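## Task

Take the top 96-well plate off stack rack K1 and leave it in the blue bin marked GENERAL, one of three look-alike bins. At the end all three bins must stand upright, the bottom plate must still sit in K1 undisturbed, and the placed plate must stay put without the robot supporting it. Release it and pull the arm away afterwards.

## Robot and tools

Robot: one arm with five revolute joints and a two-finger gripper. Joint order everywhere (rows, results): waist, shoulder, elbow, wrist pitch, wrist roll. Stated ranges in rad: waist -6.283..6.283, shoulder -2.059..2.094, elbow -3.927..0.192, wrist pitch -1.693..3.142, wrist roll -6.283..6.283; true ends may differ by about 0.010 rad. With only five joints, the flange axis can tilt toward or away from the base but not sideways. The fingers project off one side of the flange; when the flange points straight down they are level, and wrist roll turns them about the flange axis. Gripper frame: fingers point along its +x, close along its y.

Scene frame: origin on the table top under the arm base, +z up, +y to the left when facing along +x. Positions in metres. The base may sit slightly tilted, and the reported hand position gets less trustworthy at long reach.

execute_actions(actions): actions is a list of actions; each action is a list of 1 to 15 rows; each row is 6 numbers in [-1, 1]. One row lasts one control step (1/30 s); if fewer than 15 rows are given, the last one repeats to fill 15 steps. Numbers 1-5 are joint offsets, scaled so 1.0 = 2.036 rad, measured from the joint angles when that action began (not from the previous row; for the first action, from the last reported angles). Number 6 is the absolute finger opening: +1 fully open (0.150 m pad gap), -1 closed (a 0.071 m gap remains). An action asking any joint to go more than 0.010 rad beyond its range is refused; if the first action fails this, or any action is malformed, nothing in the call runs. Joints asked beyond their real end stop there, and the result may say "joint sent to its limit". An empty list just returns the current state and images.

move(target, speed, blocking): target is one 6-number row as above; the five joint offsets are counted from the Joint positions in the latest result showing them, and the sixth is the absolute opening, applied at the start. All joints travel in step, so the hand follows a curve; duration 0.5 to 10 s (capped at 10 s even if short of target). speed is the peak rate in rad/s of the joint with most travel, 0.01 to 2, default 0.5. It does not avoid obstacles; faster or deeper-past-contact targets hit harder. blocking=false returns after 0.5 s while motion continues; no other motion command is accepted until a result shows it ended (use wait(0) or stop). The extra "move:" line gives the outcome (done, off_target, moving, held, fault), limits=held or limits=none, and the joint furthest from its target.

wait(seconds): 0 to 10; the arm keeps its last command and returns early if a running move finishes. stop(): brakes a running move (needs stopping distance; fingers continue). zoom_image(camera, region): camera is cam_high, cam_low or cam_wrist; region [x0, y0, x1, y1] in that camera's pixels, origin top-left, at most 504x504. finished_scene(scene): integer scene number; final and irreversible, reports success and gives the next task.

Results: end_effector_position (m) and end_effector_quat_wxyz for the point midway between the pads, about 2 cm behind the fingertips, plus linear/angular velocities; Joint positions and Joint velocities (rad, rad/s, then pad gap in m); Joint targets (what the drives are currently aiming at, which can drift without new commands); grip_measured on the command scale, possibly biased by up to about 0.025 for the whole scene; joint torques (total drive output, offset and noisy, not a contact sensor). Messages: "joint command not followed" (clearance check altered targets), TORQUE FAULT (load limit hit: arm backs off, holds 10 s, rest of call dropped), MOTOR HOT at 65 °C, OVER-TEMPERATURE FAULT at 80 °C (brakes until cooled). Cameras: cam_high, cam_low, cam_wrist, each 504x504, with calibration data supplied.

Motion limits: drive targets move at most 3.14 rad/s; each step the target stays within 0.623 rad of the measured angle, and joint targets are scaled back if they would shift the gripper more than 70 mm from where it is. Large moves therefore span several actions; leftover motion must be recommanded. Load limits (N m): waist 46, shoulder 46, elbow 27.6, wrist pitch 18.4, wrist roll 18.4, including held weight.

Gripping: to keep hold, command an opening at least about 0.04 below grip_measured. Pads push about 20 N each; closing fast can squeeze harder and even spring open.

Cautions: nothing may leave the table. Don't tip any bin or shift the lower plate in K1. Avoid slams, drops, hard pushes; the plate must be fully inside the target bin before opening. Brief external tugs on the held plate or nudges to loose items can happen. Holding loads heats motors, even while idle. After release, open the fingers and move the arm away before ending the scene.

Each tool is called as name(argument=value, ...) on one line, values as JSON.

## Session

execute_actions(actions=[])

Scene clock: 0.00 s.
end_effector_position=(+0.0896, +0.3737, +0.3984) grip_measured=+1.00 end_effector_quat_wxyz=(+0.834, +0.045, -0.046, +0.548) end_effector_velocity=(-0.000, -0.000, -0.000) end_effector_angular_velocity=(+0.000, +0.000, -0.000)
Joint names: [waist, shoulder, elbow, wrist pitch, wrist roll]
Joint positions: [ 1.412 -0.936 -0.33   1.151  0.267  0.15 ]
Joint velocities: [ 0.001 -0.     0.    -0.     0.001  0.   ]
Joint torques (N m, as the arm reports them, + toward a larger angle): no reading
Motor temperatures (°C, as the motors report them): [35 31 35 35 37]
Joint targets: [1.412 -0.936 -0.330 1.151 0.267]
camera_calibration (this result's frames):
cam_wrist: T_world_to_cam=[[0.897372, -0.362185, -0.252081, 0.150674], [-0.425473, -0.558662, -0.711948, 0.521101], [0.117029, 0.746136, -0.655428, 0.0604356], [0, 0, 0, 1]] pos_world=[0.0794306, 0.300598, 0.44859]

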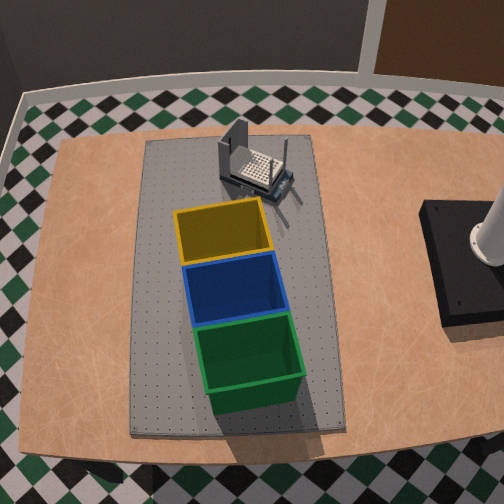

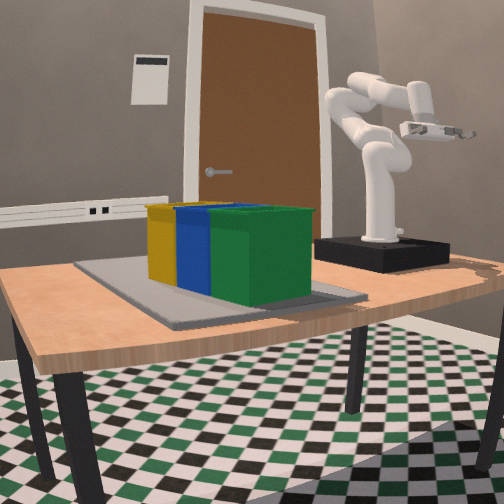

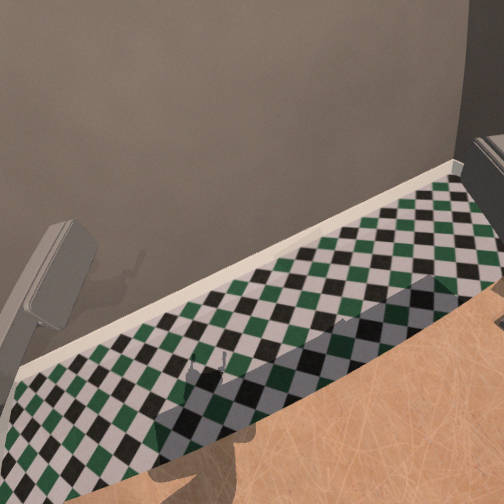

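zoom_image(camera="cam_high", region=[200, 110, 320, 220])

zoom_image(camera="cam_high", region=[160, 185, 320, 345])

zoom_image(camera="cam_low", region=[130, 185, 330, 315])

Region (200, 110, 320, 220) of cam_high's 504x504 image, scaled by 4.200, with more detail than that image has; it fills the top 462 rows of this view, and the rest is white.

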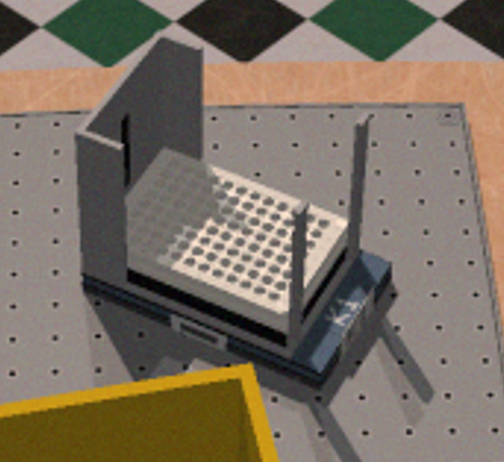

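Region (160, 185, 320, 345) of cam_high's 504x504 image, scaled by 3.150, with more detail than that image has.

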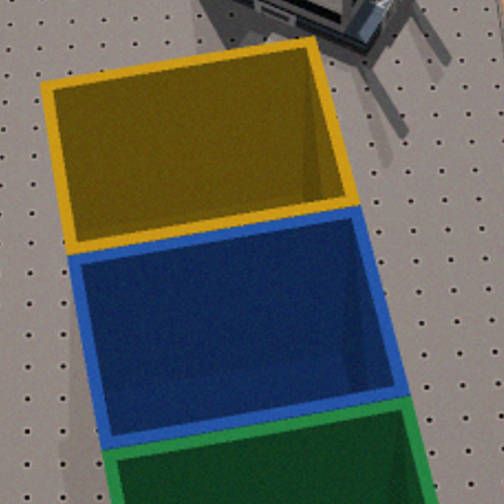

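Region (130, 185, 330, 315) of cam_low's 504x504 image, scaled by 2.520, with more detail than that image has; it fills the top 328 rows of this view, and the rest is white.

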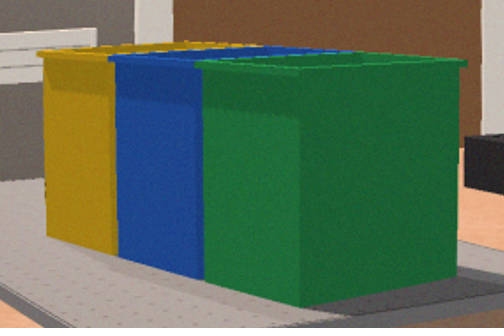

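move(target=[-0.88949, 0.61326, -0.31361, -0.23973, -0.06090, 1.0], speed=0.8)

Scene clock: 14.47 s.
end_effector_position=(+0.5761, -0.2558, +0.2151) grip_measured=+1.00 end_effector_quat_wxyz=(+0.966, +0.008, -0.000, -0.259) end_effector_velocity=(-0.001, -0.002, -0.001) end_effector_angular_velocity=(+0.001, +0.002, -0.003)
Joint names: [waist, shoulder, elbow, wrist pitch, wrist roll]
Joint positions: [-0.398  0.312 -0.969  0.663  0.143  0.15 ]
Joint velocities: [-0.004  0.002 -0.001  0.001 -0.001  0.   ]
Joint torques (N m, as the arm reports them, + toward a larger angle): [  0.21 -15.26  -8.55  -1.92  -0.27]
Motor temperatures (°C, as the motors report them): [35 31 36 35 37]
Joint targets: [-0.399 0.313 -0.969 0.663 0.143]
move: done; limits=none; farthest joint: the waist, 0.000 radians from its target (1.811 radians at the start)
camera_calibration (this result's frames):
cam_wrist: T_world_to_cam=[[-0.491955, -0.835865, -0.243536, 0.117342], [-0.584945, 0.52452, -0.618642, 0.594856], [0.644841, -0.161889, -0.746975, -0.163601], [0, 0, 0, 1]] pos_world=[0.511182, -0.240417, 0.274374]

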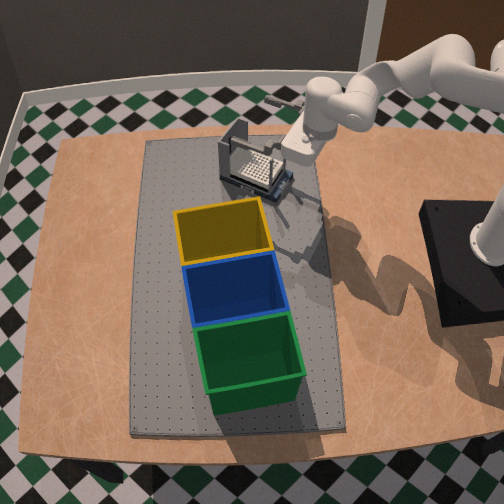

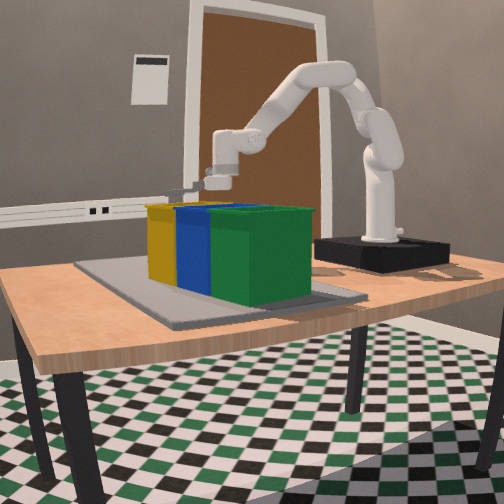

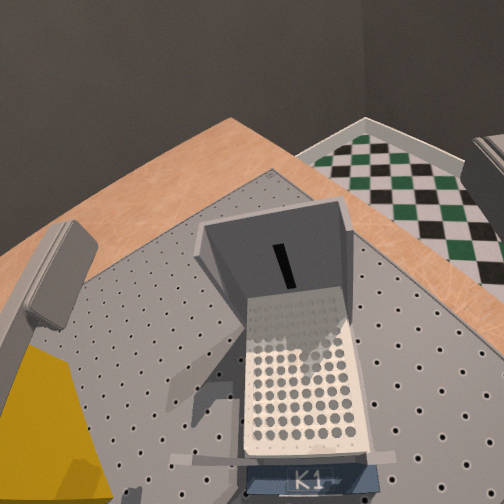

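zoom_image(camera="cam_wrist", region=[220, 270, 400, 390])

zoom_image(camera="cam_wrist", region=[160, 384, 410, 504])

Region (220, 270, 400, 390) of cam_wrist's 504x504 image, scaled by 2.800, with more detail than that image has.

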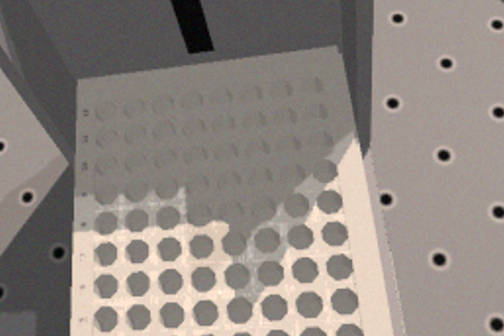

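Region (160, 384, 410, 504) of cam_wrist's 504x504 image, scaled by 2.016, with more detail than that image has; it fills the top 242 rows of this view, and the rest is white.

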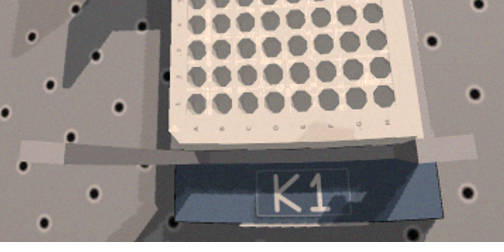

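move(target=[0.00747, 0.10525, 0.01722, -0.12247, 0.02191, 1.0], speed=0.35)

Scene clock: 24.83 s.
end_effector_position=(+0.5658, -0.2470, +0.1204) grip_measured=+1.00 end_effector_quat_wxyz=(+0.962, +0.008, -0.000, -0.273) end_effector_velocity=(-0.001, +0.000, -0.003) end_effector_angular_velocity=(+0.001, +0.003, -0.001)
Joint names: [waist, shoulder, elbow, wrist pitch, wrist roll]
Joint positions: [-0.383  0.526 -0.934  0.414  0.188  0.15 ]
Joint velocities: [-0.     0.004  0.001 -0.002  0.001  0.   ]
Joint torques (N m, as the arm reports them, + toward a larger angle): [  0.05 -15.6   -6.79  -1.9   -0.34]
Motor temperatures (°C, as the motors report them): [35 31 36 35 37]
Joint targets: [-0.383 0.527 -0.934 0.414 0.188]
move: done; limits=none; farthest joint: the waist, 0.000 radians from its target (0.016 radians at the start)
camera_calibration (this result's frames):
cam_wrist: T_world_to_cam=[[-0.516326, -0.821075, -0.243397, 0.113995], [-0.569343, 0.541415, -0.618642, 0.520945], [0.63973, -0.180845, -0.747021, -0.228068], [0, 0, 0, 1]] pos_world=[0.501357, -0.229694, 0.179653]

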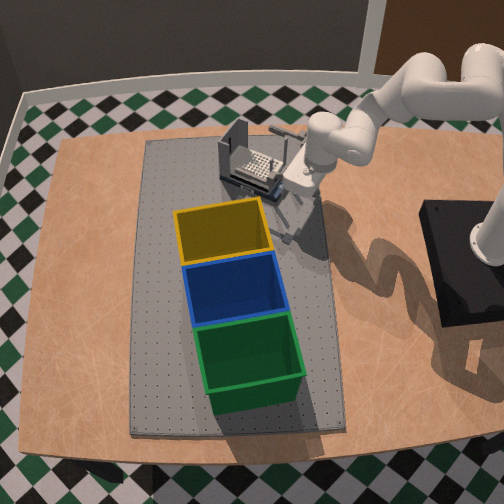

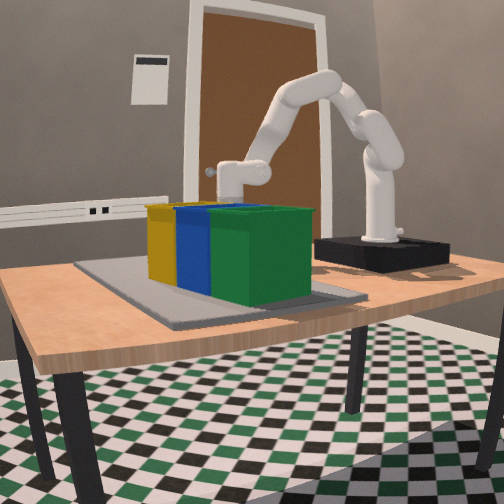

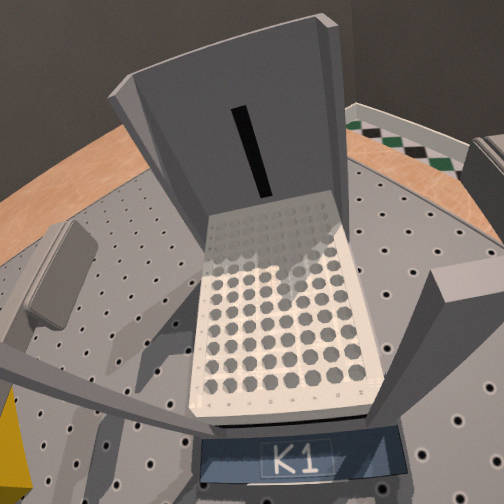

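zoom_image(camera="cam_wrist", region=[180, 180, 400, 310])

zoom_image(camera="cam_wrist", region=[180, 310, 400, 440])

Region (180, 180, 400, 310) of cam_wrist's 504x504 image, scaled by 2.291, with more detail than that image has; it fills the top 298 rows of this view, and the rest is white.

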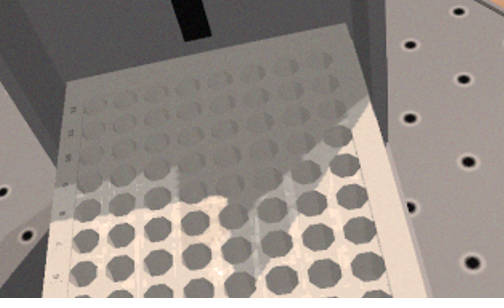

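Region (180, 310, 400, 440) of cam_wrist's 504x504 image, scaled by 2.291, with more detail than that image has; it fills the top 298 rows of this view, and the rest is white.

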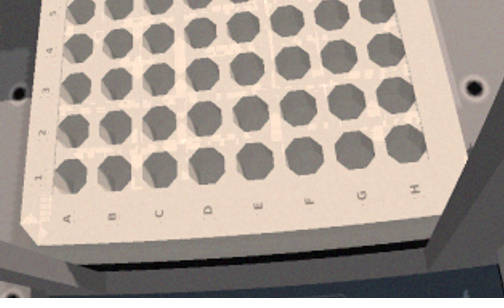

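move(target=[0.00015, 0.09047, -0.02352, -0.06694, -0.00182, 1.0], speed=0.3)

Scene clock: 31.63 s.
end_effector_position=(+0.5637, -0.2443, +0.0568) grip_measured=+1.00 end_effector_quat_wxyz=(+0.963, +0.008, -0.000, -0.271) end_effector_velocity=(-0.001, +0.001, -0.002) end_effector_angular_velocity=(+0.001, +0.003, +0.001)
Joint names: [waist, shoulder, elbow, wrist pitch, wrist roll]
Joint positions: [-0.383  0.71  -0.982  0.278  0.184  0.15 ]
Joint velocities: [ 0.001  0.004 -0.    -0.001 -0.     0.   ]
Joint torques (N m, as the arm reports them, + toward a larger angle): [  0.44 -16.26  -5.71  -1.86  -0.29]
Motor temperatures (°C, as the motors report them): [35 31 36 35 37]
Joint targets: [-0.383 0.710 -0.982 0.278 0.184]
move: done; limits=none; farthest joint: the waist, 0.000 radians from its target (0.000 radians at the start)
camera_calibration (this result's frames):
cam_wrist: T_world_to_cam=[[-0.512945, -0.823169, -0.243474, 0.0972095], [-0.571269, 0.539044, -0.618937, 0.479485], [0.640734, -0.178391, -0.746751, -0.273667], [0, 0, 0, 1]] pos_world=[0.499126, -0.227264, 0.116078]

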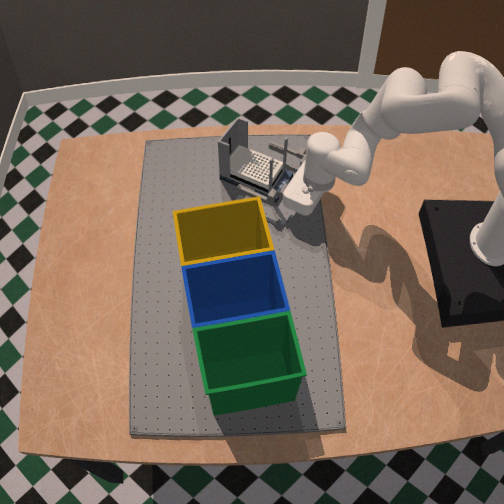

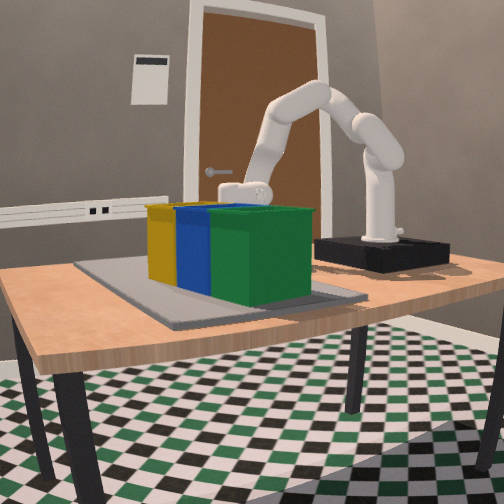

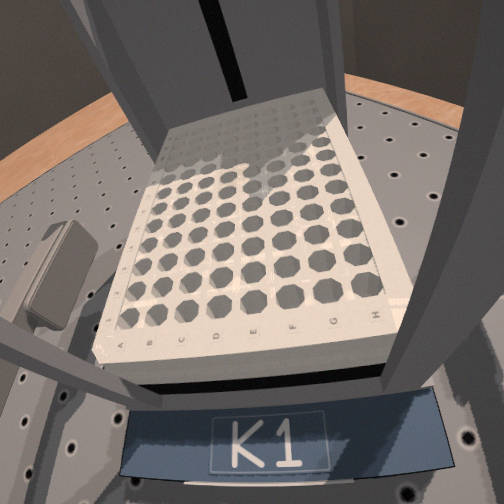

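execute_actions(actions=[[[0,0,0,0,0,0.8],[0,0,0,0,0,0.6],[0,0,0,0,0,0.4],[0,0,0,0,0,0.2],[0,0,0,0,0,0.0],[0,0,0,0,0,-0.1],[0,0,0,0,0,-0.2],[0,0,0,0,0,-0.3],[0,0,0,0,0,-0.35],[0,0,0,0,0,-0.4]],[[0,0,0,0,0,-0.4]]])

zoom_image(camera="cam_high", region=[215, 120, 325, 220])

Scene clock: 34.03 s.
end_effector_position=(+0.5637, -0.2443, +0.0568) grip_measured=-0.40 end_effector_quat_wxyz=(+0.963, +0.008, -0.000, -0.271) end_effector_velocity=(-0.000, +0.000, -0.000) end_effector_angular_velocity=(-0.000, -0.000, +0.002)
Joint names: [waist, shoulder, elbow, wrist pitch, wrist roll]
Joint positions: [-0.383  0.71  -0.982  0.278  0.184  0.095]
Joint velocities: [ 0.     0.     0.001 -0.002 -0.002 -0.   ]
Joint torques (N m, as the arm reports them, + toward a larger angle): [  0.13 -16.27  -5.82  -1.88  -0.3 ]
Motor temperatures (°C, as the motors report them): [35 31 36 35 37]
Joint targets: [-0.383 0.710 -0.982 0.278 0.184]
camera_calibration (this result's frames):
cam_wrist: T_world_to_cam=[[-0.512948, -0.823168, -0.243472, 0.0972085], [-0.571277, 0.539047, -0.618928, 0.479481], [0.640724, -0.178388, -0.74676, -0.273664], [0, 0, 0, 1]] pos_world=[0.499122, -0.227262, 0.11607]

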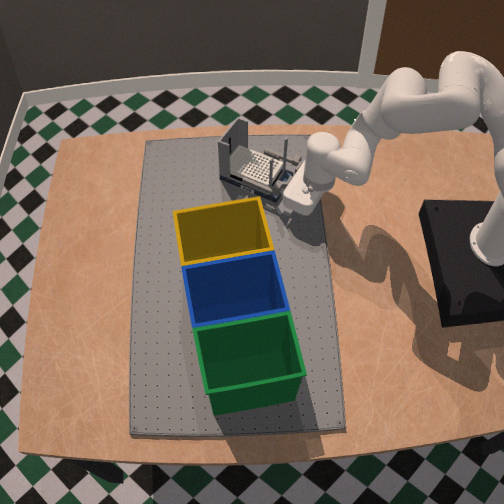

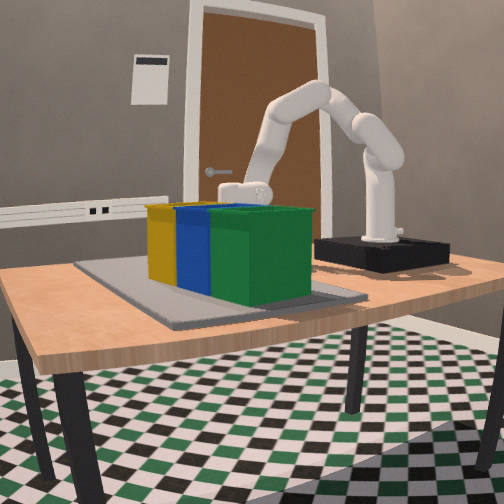

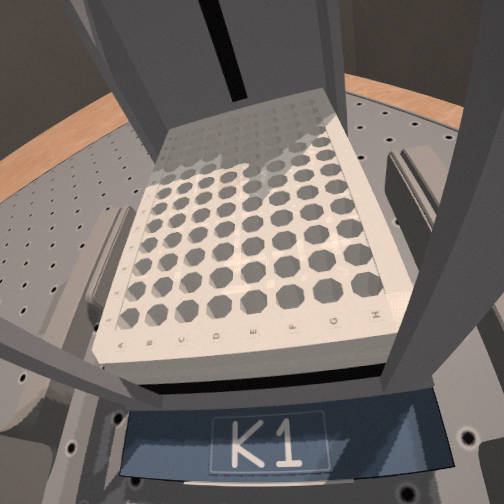

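Region (215, 120, 325, 220) of cam_high's 504x504 image, scaled by 4.582, with more detail than that image has; it fills the top 458 rows of this view, and the rest is white.

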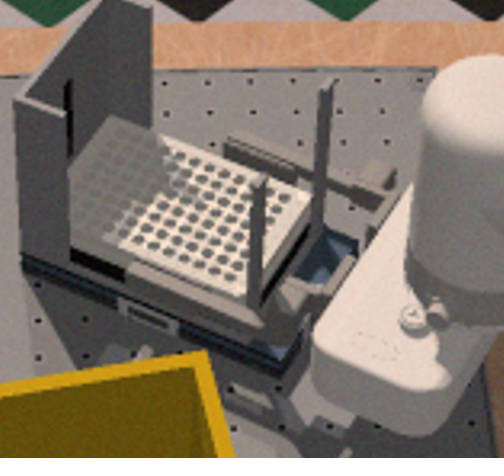

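zoom_image(camera="cam_wrist", region=[330, 130, 470, 300])

zoom_image(camera="cam_wrist", region=[40, 180, 180, 370])

Region (330, 130, 470, 300) of cam_wrist's 504x504 image, scaled by 2.965, with more detail than that image has; it fills the left 415 columns of this view, and the rest is white.

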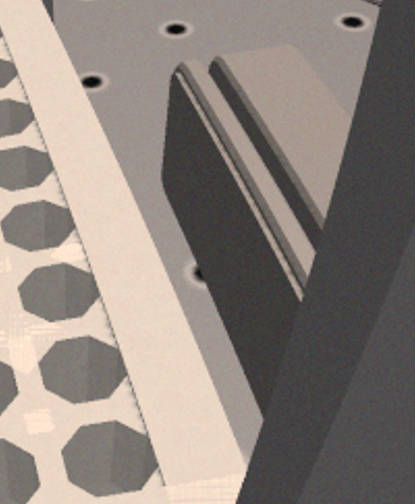

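Region (40, 180, 180, 370) of cam_wrist's 504x504 image, scaled by 2.653, with more detail than that image has; it fills the left 371 columns of this view, and the rest is white.

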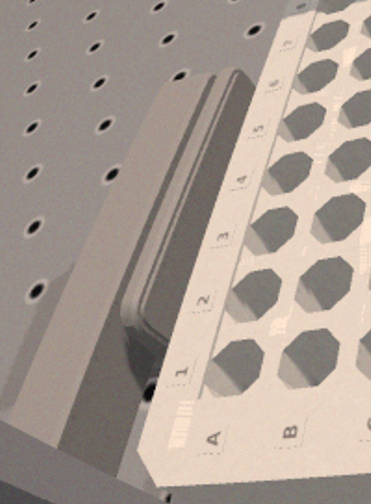

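move(target=[0.00293, 0.00247, -0.00669, 0.00423, 0.00293, -0.45], speed=0.05)

zoom_image(camera="cam_wrist", region=[330, 130, 470, 300])

zoom_image(camera="cam_wrist", region=[40, 180, 180, 370])

Scene clock: 45.50 s.
end_effector_position=(+0.5679, -0.2430, +0.0572) grip_measured=-0.45 end_effector_quat_wxyz=(+0.963, +0.008, -0.000, -0.271) end_effector_velocity=(+0.001, +0.000, +0.001) end_effector_angular_velocity=(-0.000, -0.001, -0.001)
Joint names: [waist, shoulder, elbow, wrist pitch, wrist roll]
Joint positions: [-0.377  0.715 -0.995  0.286  0.19   0.093]
Joint velocities: [ 0.002  0.    -0.003  0.001  0.002  0.   ]
Joint torques (N m, as the arm reports them, + toward a larger angle): [  0.41 -16.48  -5.66  -2.02  -0.29]
Motor temperatures (°C, as the motors report them): [35 31 36 35 37]
Joint targets: [-0.377 0.715 -0.995 0.286 0.190]
move: done; limits=none; farthest joint: the elbow, 0.001 radians from its target (0.014 radians at the start)
camera_calibration (this result's frames):
cam_wrist: T_world_to_cam=[[-0.512962, -0.823171, -0.243431, 0.100549], [-0.571304, 0.539037, -0.618912, 0.481399], [0.640689, -0.178405, -0.746786, -0.275845], [0, 0, 0, 1]] pos_world=[0.503333, -0.225935, 0.116422]

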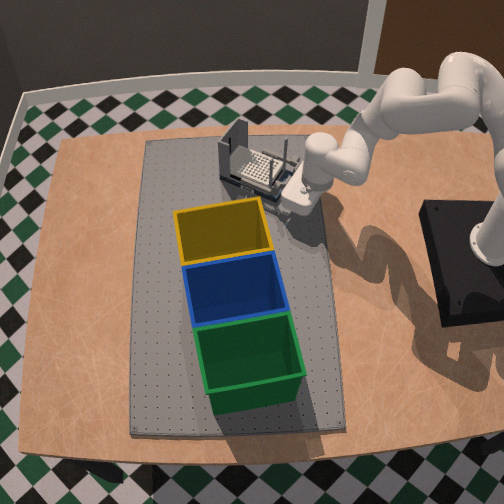

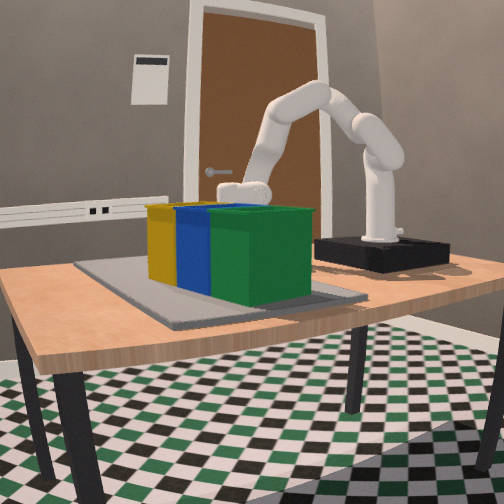

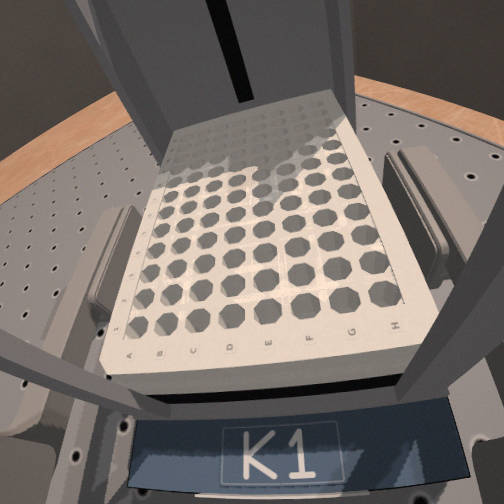

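Region (330, 130, 470, 300) of cam_wrist's 504x504 image, scaled by 2.965, with more detail than that image has; it fills the left 415 columns of this view, and the rest is white.

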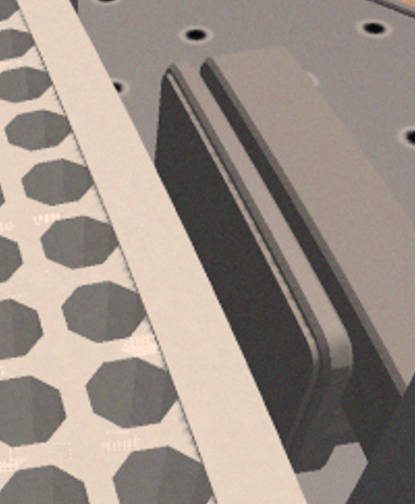

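Region (40, 180, 180, 370) of cam_wrist's 504x504 image, scaled by 2.653, with more detail than that image has; it fills the left 371 columns of this view, and the rest is white.

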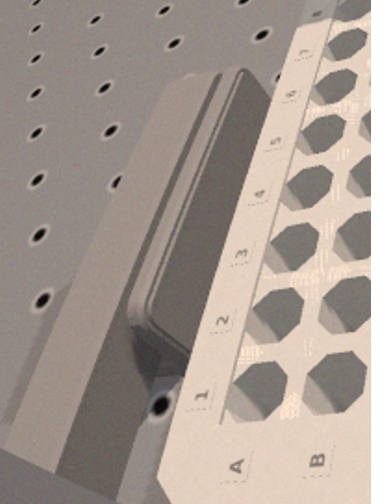

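execute_actions(actions=[[[0,0,0,0,0,-0.48],[0,0,0,0,0,-0.51],[0,0,0,0,0,-0.54],[0,0,0,0,0,-0.56],[0,0,0,0,0,-0.58],[0,0,0,0,0,-0.59],[0,0,0,0,0,-0.60],[0,0,0,0,0,-0.61],[0,0,0,0,0,-0.62],[0,0,0,0,0,-0.63],[0,0,0,0,0,-0.64],[0,0,0,0,0,-0.66],[0,0,0,0,0,-0.68],[0,0,0,0,0,-0.71],[0,0,0,0,0,-0.75]],[[0,0,0,0,0,-0.78]]])

Scene clock: 67.80 s.
end_effector_position=(+0.5679, -0.2430, +0.0572) grip_measured=-0.61 end_effector_quat_wxyz=(+0.963, +0.008, -0.000, -0.271) end_effector_velocity=(+0.000, +0.000, +0.000) end_effector_angular_velocity=(-0.000, -0.000, +0.001)
Joint names: [waist, shoulder, elbow, wrist pitch, wrist roll]
Joint positions: [-0.377  0.715 -0.995  0.286  0.19   0.086]
Joint velocities: [ 0.    -0.001  0.    -0.    -0.001  0.   ]
Joint torques (N m, as the arm reports them, + toward a larger angle): [  0.42 -16.65  -5.56  -1.92  -0.3 ]
Motor temperatures (°C, as the motors report them): [35 31 35 35 37]
Joint targets: [-0.377 0.715 -0.995 0.286 0.190]
camera_calibration (this result's frames):
cam_wrist: T_world_to_cam=[[-0.512939, -0.823186, -0.243431, 0.100545], [-0.571318, 0.53902, -0.618912, 0.4814], [0.640694, -0.178387, -0.746786, -0.275848], [0, 0, 0, 1]] pos_world=[0.50334, -0.225925, 0.116421]

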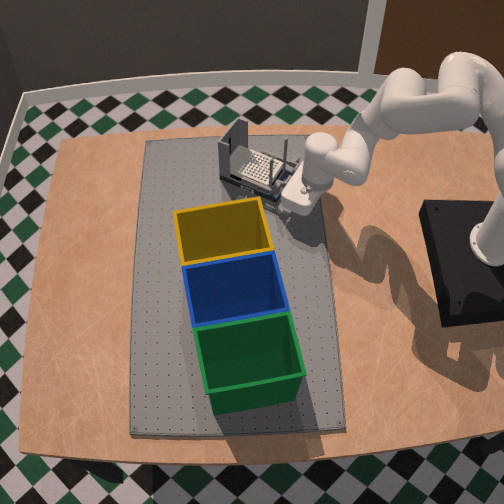

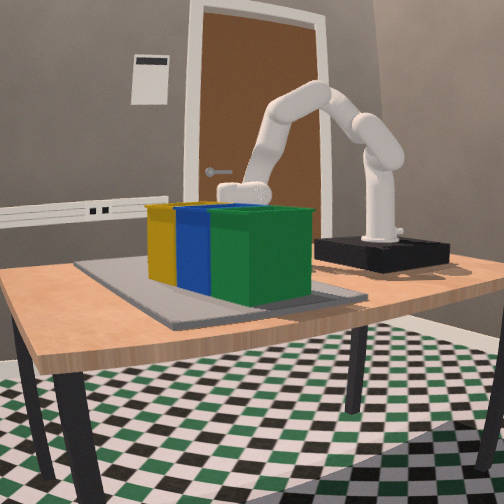

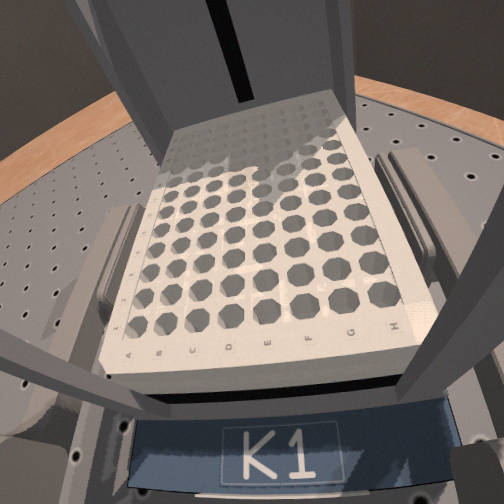

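The grip reads −0.61 and the plate barely moved, so I'll lift now.

move(target=[0.00098, -0.08939, 0.02972, 0.05967, 0.00098, -0.78], speed=0.2)

Scene clock: 69.57 s.
end_effector_position=(+0.5674, -0.2429, +0.1180) grip_measured=-0.61 end_effector_quat_wxyz=(+0.963, +0.008, -0.001, -0.271) end_effector_velocity=(-0.001, +0.001, +0.000) end_effector_angular_velocity=(+0.001, +0.002, +0.001)
Joint names: [waist, shoulder, elbow, wrist pitch, wrist roll]
Joint positions: [-0.375  0.533 -0.935  0.407  0.192  0.086]
Joint velocities: [ 0.    -0.003  0.003  0.003 -0.     0.   ]
Joint torques (N m, as the arm reports them, + toward a larger angle): [  0.16 -16.06  -6.91  -2.02  -0.32]
Motor temperatures (°C, as the motors report them): [35 31 36 35 37]
Joint targets: [-0.375 0.533 -0.935 0.408 0.192]
move: done; limits=none; farthest joint: the waist, 0.000 radians from its target (0.002 radians at the start)
camera_calibration (this result's frames):
cam_wrist: T_world_to_cam=[[-0.51296, -0.823166, -0.243454, 0.115215], [-0.571177, 0.539016, -0.619046, 0.518617], [0.640804, -0.17849, -0.746667, -0.230191], [0, 0, 0, 1]] pos_world=[0.50283, -0.225789, 0.177222]

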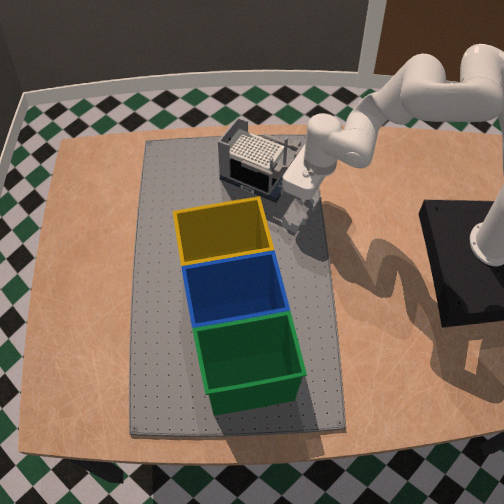

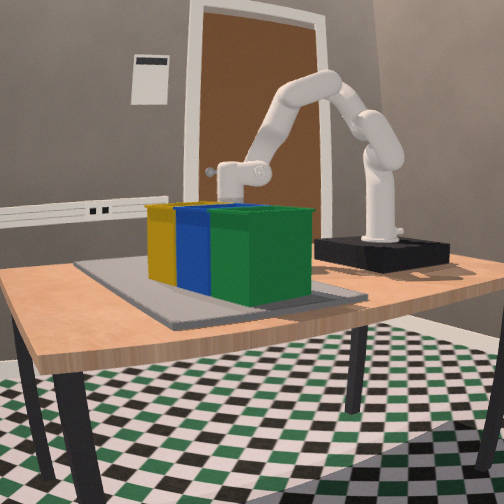

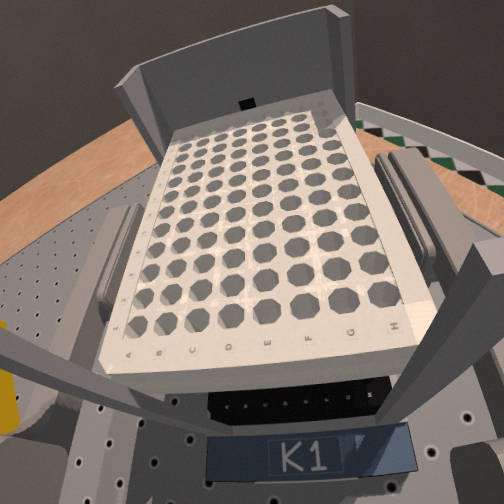

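move(target=[0.00281, -0.23093, 0.02662, 0.20433, 0.00281, -0.78], speed=0.35)

Scene clock: 71.87 s.
end_effector_position=(+0.5461, -0.2350, +0.2875) grip_measured=-0.61 end_effector_quat_wxyz=(+0.963, +0.008, -0.000, -0.271) end_effector_velocity=(-0.000, +0.000, +0.001) end_effector_angular_velocity=(-0.000, -0.000, -0.000)
Joint names: [waist, shoulder, elbow, wrist pitch, wrist roll]
Joint positions: [-0.369  0.064 -0.881  0.823  0.198  0.086]
Joint velocities: [ 0.    -0.003  0.     0.002  0.001  0.   ]
Joint torques (N m, as the arm reports them, + toward a larger angle): [  0.27 -13.01  -9.6   -2.1   -0.27]
Motor temperatures (°C, as the motors report them): [35 31 36 35 37]
Joint targets: [-0.369 0.063 -0.881 0.823 0.198]
move: done; limits=none; farthest joint: the shoulder, 0.001 radians from its target (0.470 radians at the start)
camera_calibration (this result's frames):
cam_wrist: T_world_to_cam=[[-0.513059, -0.823139, -0.243338, 0.152025], [-0.571431, 0.539086, -0.61875, 0.607261], [0.640498, -0.178404, -0.74695, -0.0882777], [0, 0, 0, 1]] pos_world=[0.481547, -0.217977, 0.346797]

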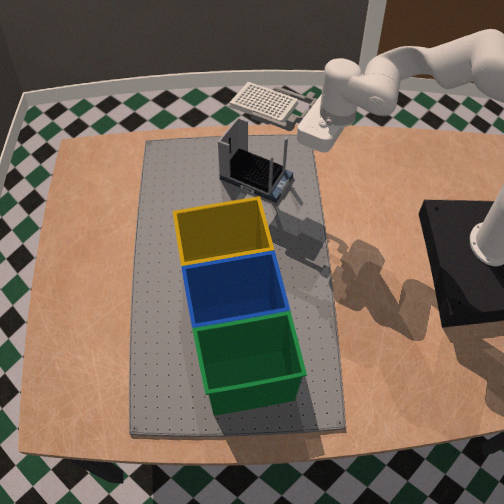

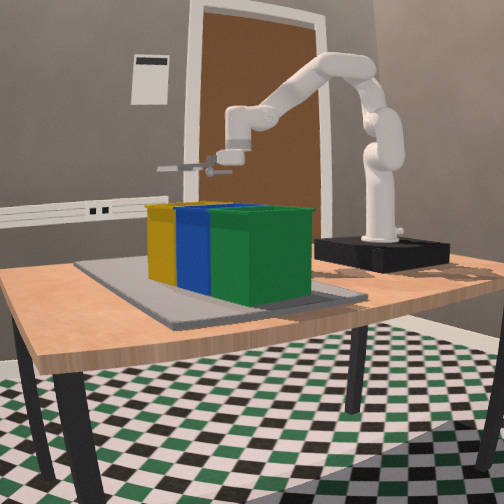

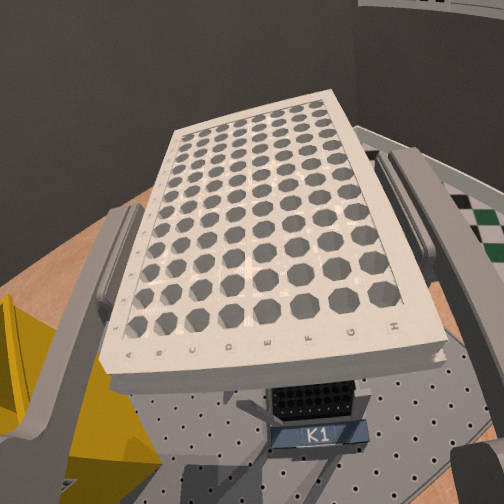

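move(target=[0.29470, 0.30246, -0.59966, 0.72299, -0.07171, -0.78], speed=0.8)

Scene clock: 74.83 s.
end_effector_position=(+0.5835, +0.1377, +0.2856) grip_measured=-0.61 end_effector_quat_wxyz=(+0.905, -0.058, +0.413, +0.091) end_effector_velocity=(-0.000, +0.001, -0.000) end_effector_angular_velocity=(-0.000, +0.002, +0.002)
Joint names: [waist, shoulder, elbow, wrist pitch, wrist roll]
Joint positions: [ 0.23   0.679 -2.101  2.295  0.052  0.086]
Joint velocities: [ 0.002  0.002 -0.003  0.003 -0.     0.   ]
Joint torques (N m, as the arm reports them, + toward a larger angle): [ -0.02 -19.74  -9.36   0.01  -0.18]
Motor temperatures (°C, as the motors report them): [35 31 36 35 37]
Joint targets: [0.231 0.679 -2.101 2.295 0.052]
move: done; limits=none; farthest joint: the waist, 0.001 radians from its target (0.600 radians at the start)
camera_calibration (this result's frames):
cam_wrist: T_world_to_cam=[[0.0343782, -0.99276, -0.115086, 0.144869], [-0.984294, -0.0535843, 0.168206, 0.52424], [-0.173155, 0.107496, -0.979011, 0.45448], [0, 0, 0, 1]] pos_world=[0.589721, 0.123056, 0.373433]

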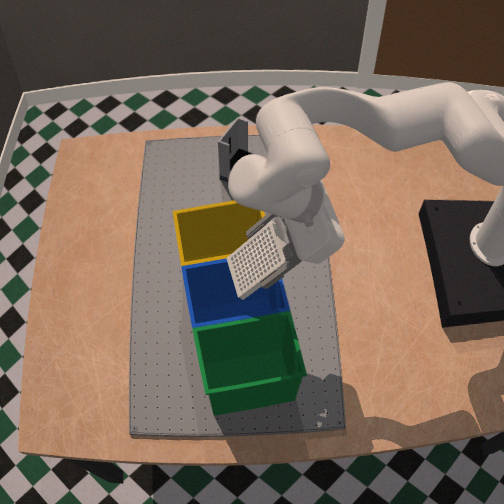

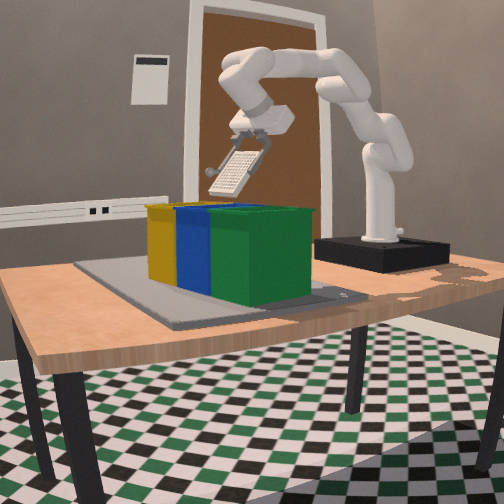

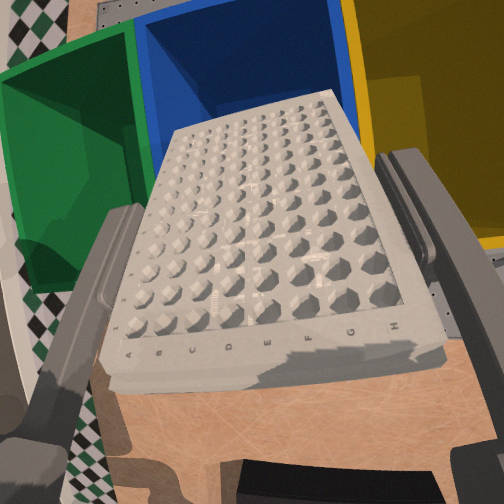

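move(target=[0.00319, 0.04896, 0.00127, -0.05023, 0, -0.78], speed=0.15)

zoom_image(camera="cam_wrist", region=[340, 60, 480, 220])

zoom_image(camera="cam_wrist", region=[50, 100, 190, 260])

Scene clock: 77.70 s.
end_effector_position=(+0.6010, +0.1469, +0.2275) grip_measured=-0.61 end_effector_quat_wxyz=(+0.904, -0.059, +0.412, +0.094) end_effector_velocity=(-0.000, -0.000, -0.003) end_effector_angular_velocity=(-0.001, +0.004, -0.000)
Joint names: [waist, shoulder, elbow, wrist pitch, wrist roll]
Joint positions: [ 0.237  0.778 -2.098  2.193  0.052  0.086]
Joint velocities: [-0.     0.004  0.002 -0.002  0.     0.   ]
Joint torques (N m, as the arm reports them, + toward a larger angle): [ -0.04 -20.48  -9.5   -0.03  -0.28]
Motor temperatures (°C, as the motors report them): [35 31 36 35 37]
Joint targets: [0.237 0.779 -2.098 2.192 0.052]
move: done; limits=none; farthest joint: the waist, 0.000 radians from its target (0.006 radians at the start)
camera_calibration (this result's frames):
cam_wrist: T_world_to_cam=[[0.040845, -0.992515, -0.115089, 0.142764], [-0.984001, -0.0599491, 0.167773, 0.552628], [-0.173417, 0.106395, -0.979085, 0.39997], [0, 0, 0, 1]] pos_world=[0.607317, 0.13227, 0.315319]

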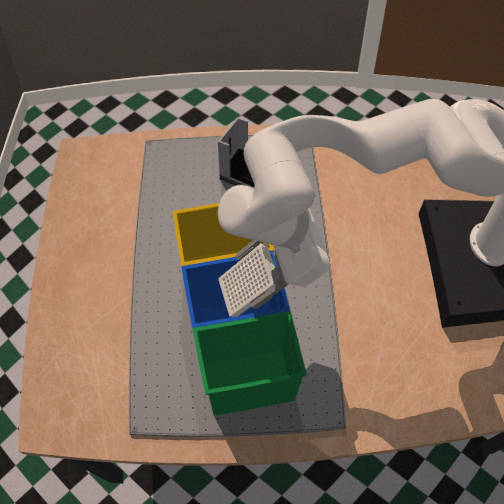

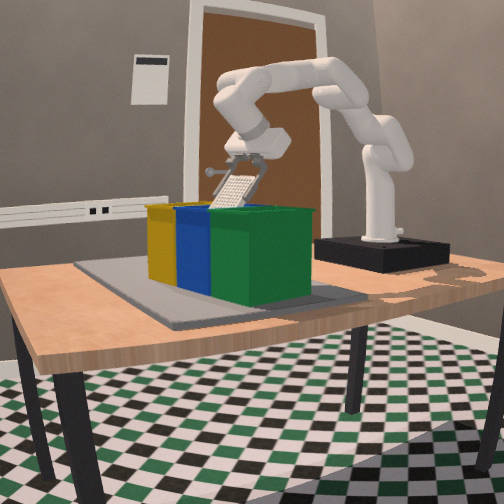

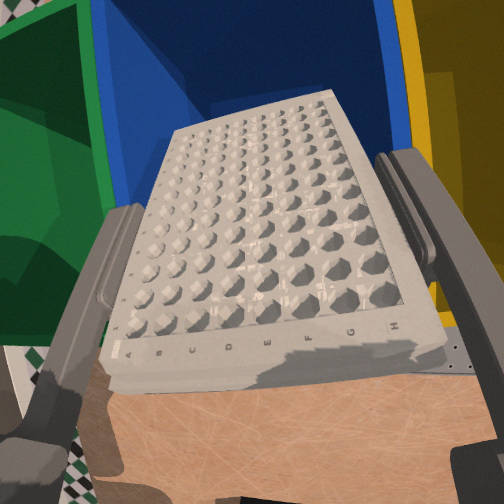

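Region (340, 60, 480, 220) of cam_wrist's 504x504 image, scaled by 3.150, with more detail than that image has; it fills the left 441 columns of this view, and the rest is white.

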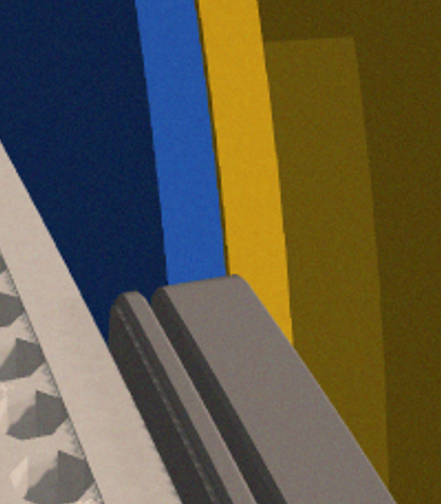

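Region (50, 100, 190, 260) of cam_wrist's 504x504 image, scaled by 3.150, with more detail than that image has; it fills the left 441 columns of this view, and the rest is white.

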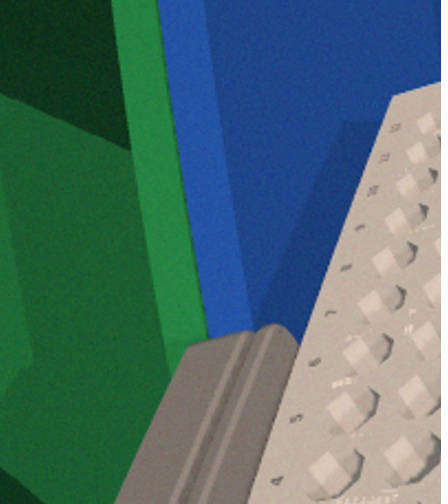

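execute_actions(actions=[[[0.0006,0.001,-0.0005,-0.0005,0,-0.78],[0.0012,0.002,-0.0011,-0.0009,0,-0.78],[0.0012,0.003,-0.0016,-0.0014,0,-0.78]]])

move(target=[-0.0005, 0.0250, -0.01344, -0.01156, 0, -0.78], speed=0.06)

Scene clock: 82.87 s.
end_effector_position=(+0.6016, +0.1486, +0.2252) grip_measured=-0.61 end_effector_quat_wxyz=(+0.904, -0.060, +0.412, +0.095) end_effector_velocity=(+0.001, +0.001, +0.000) end_effector_angular_velocity=(+0.000, -0.002, +0.000)
Joint names: [waist, shoulder, elbow, wrist pitch, wrist roll]
Joint positions: [ 0.239  0.784 -2.102  2.19   0.052  0.086]
Joint velocities: [ 0.001  0.001 -0.003 -0.001  0.     0.   ]
Joint torques (N m, as the arm reports them, + toward a larger angle): [  0.13 -20.7   -9.44  -0.06  -0.35]
Motor temperatures (°C, as the motors report them): [35 31 36 35 37]
Joint targets: [0.239 0.785 -2.102 2.190 0.052]
camera_calibration (this result's frames):
cam_wrist: T_world_to_cam=[[0.043213, -0.992417, -0.115074, 0.142722], [-0.98387, -0.062285, 0.167689, 0.553998], [-0.173585, 0.105972, -0.979101, 0.397774], [0, 0, 0, 1]] pos_world=[0.607942, 0.133993, 0.312985]

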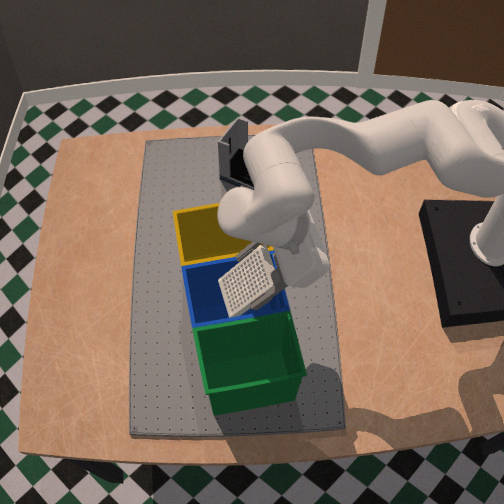

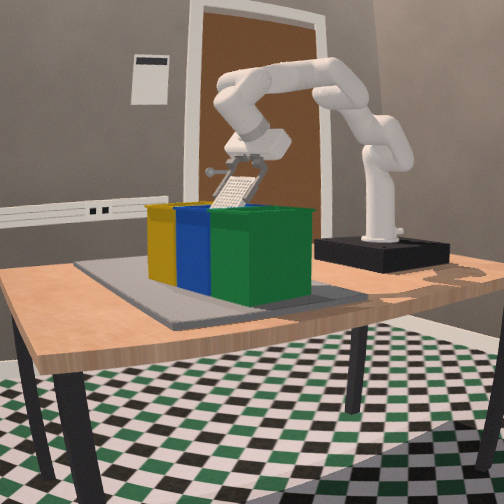

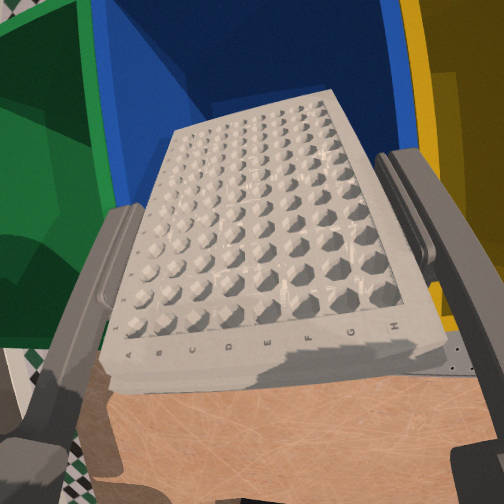

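Scene clock: 84.10 s.
end_effector_position=(+0.6094, +0.1502, +0.2049) grip_measured=-0.61 end_effector_quat_wxyz=(+0.904, -0.059, +0.412, +0.095) end_effector_velocity=(+0.001, +0.000, -0.001) end_effector_angular_velocity=(+0.001, -0.002, +0.000)
Joint names: [waist, shoulder, elbow, wrist pitch, wrist roll]
Joint positions: [ 0.238  0.835 -2.129  2.167  0.052  0.086]
Joint velocities: [ 0.     0.003 -0.003 -0.002 -0.001  0.   ]
Joint torques (N m, as the arm reports them, + toward a larger angle): [  0.35 -21.2   -9.52  -0.06  -0.41]
Motor temperatures (°C, as the motors report them): [35 31 36 35 37]
Joint targets: [0.238 0.835 -2.129 2.166 0.052]
move: done; limits=none; farthest joint: the waist, 0.000 radians from its target (0.001 radians at the start)
camera_calibration (this result's frames):
cam_wrist: T_world_to_cam=[[0.042231, -0.992453, -0.115127, 0.142246], [-0.983962, -0.0613015, 0.167512, 0.565088], [-0.173305, 0.106206, -0.979125, 0.378908], [0, 0, 0, 1]] pos_world=[0.615685, 0.135571, 0.292716]

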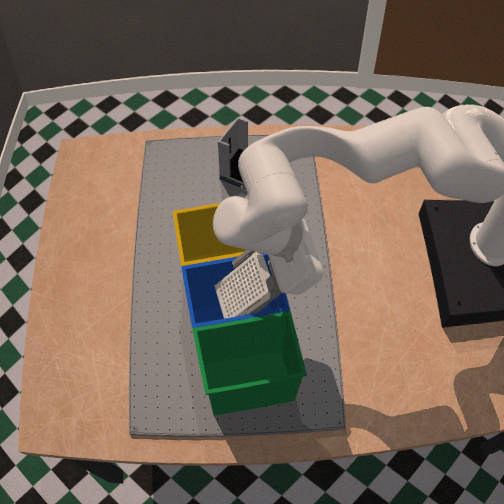

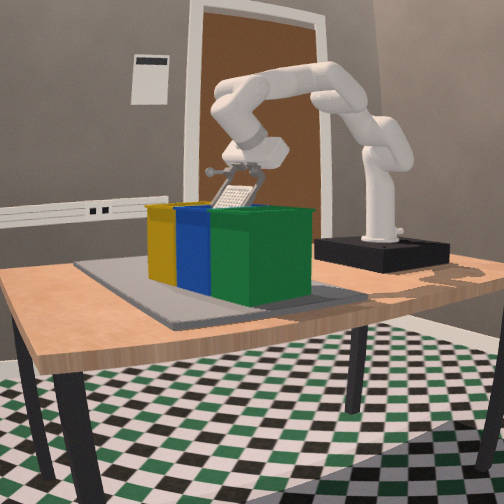

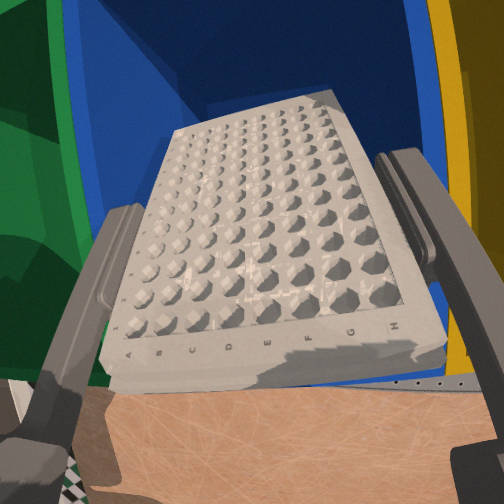

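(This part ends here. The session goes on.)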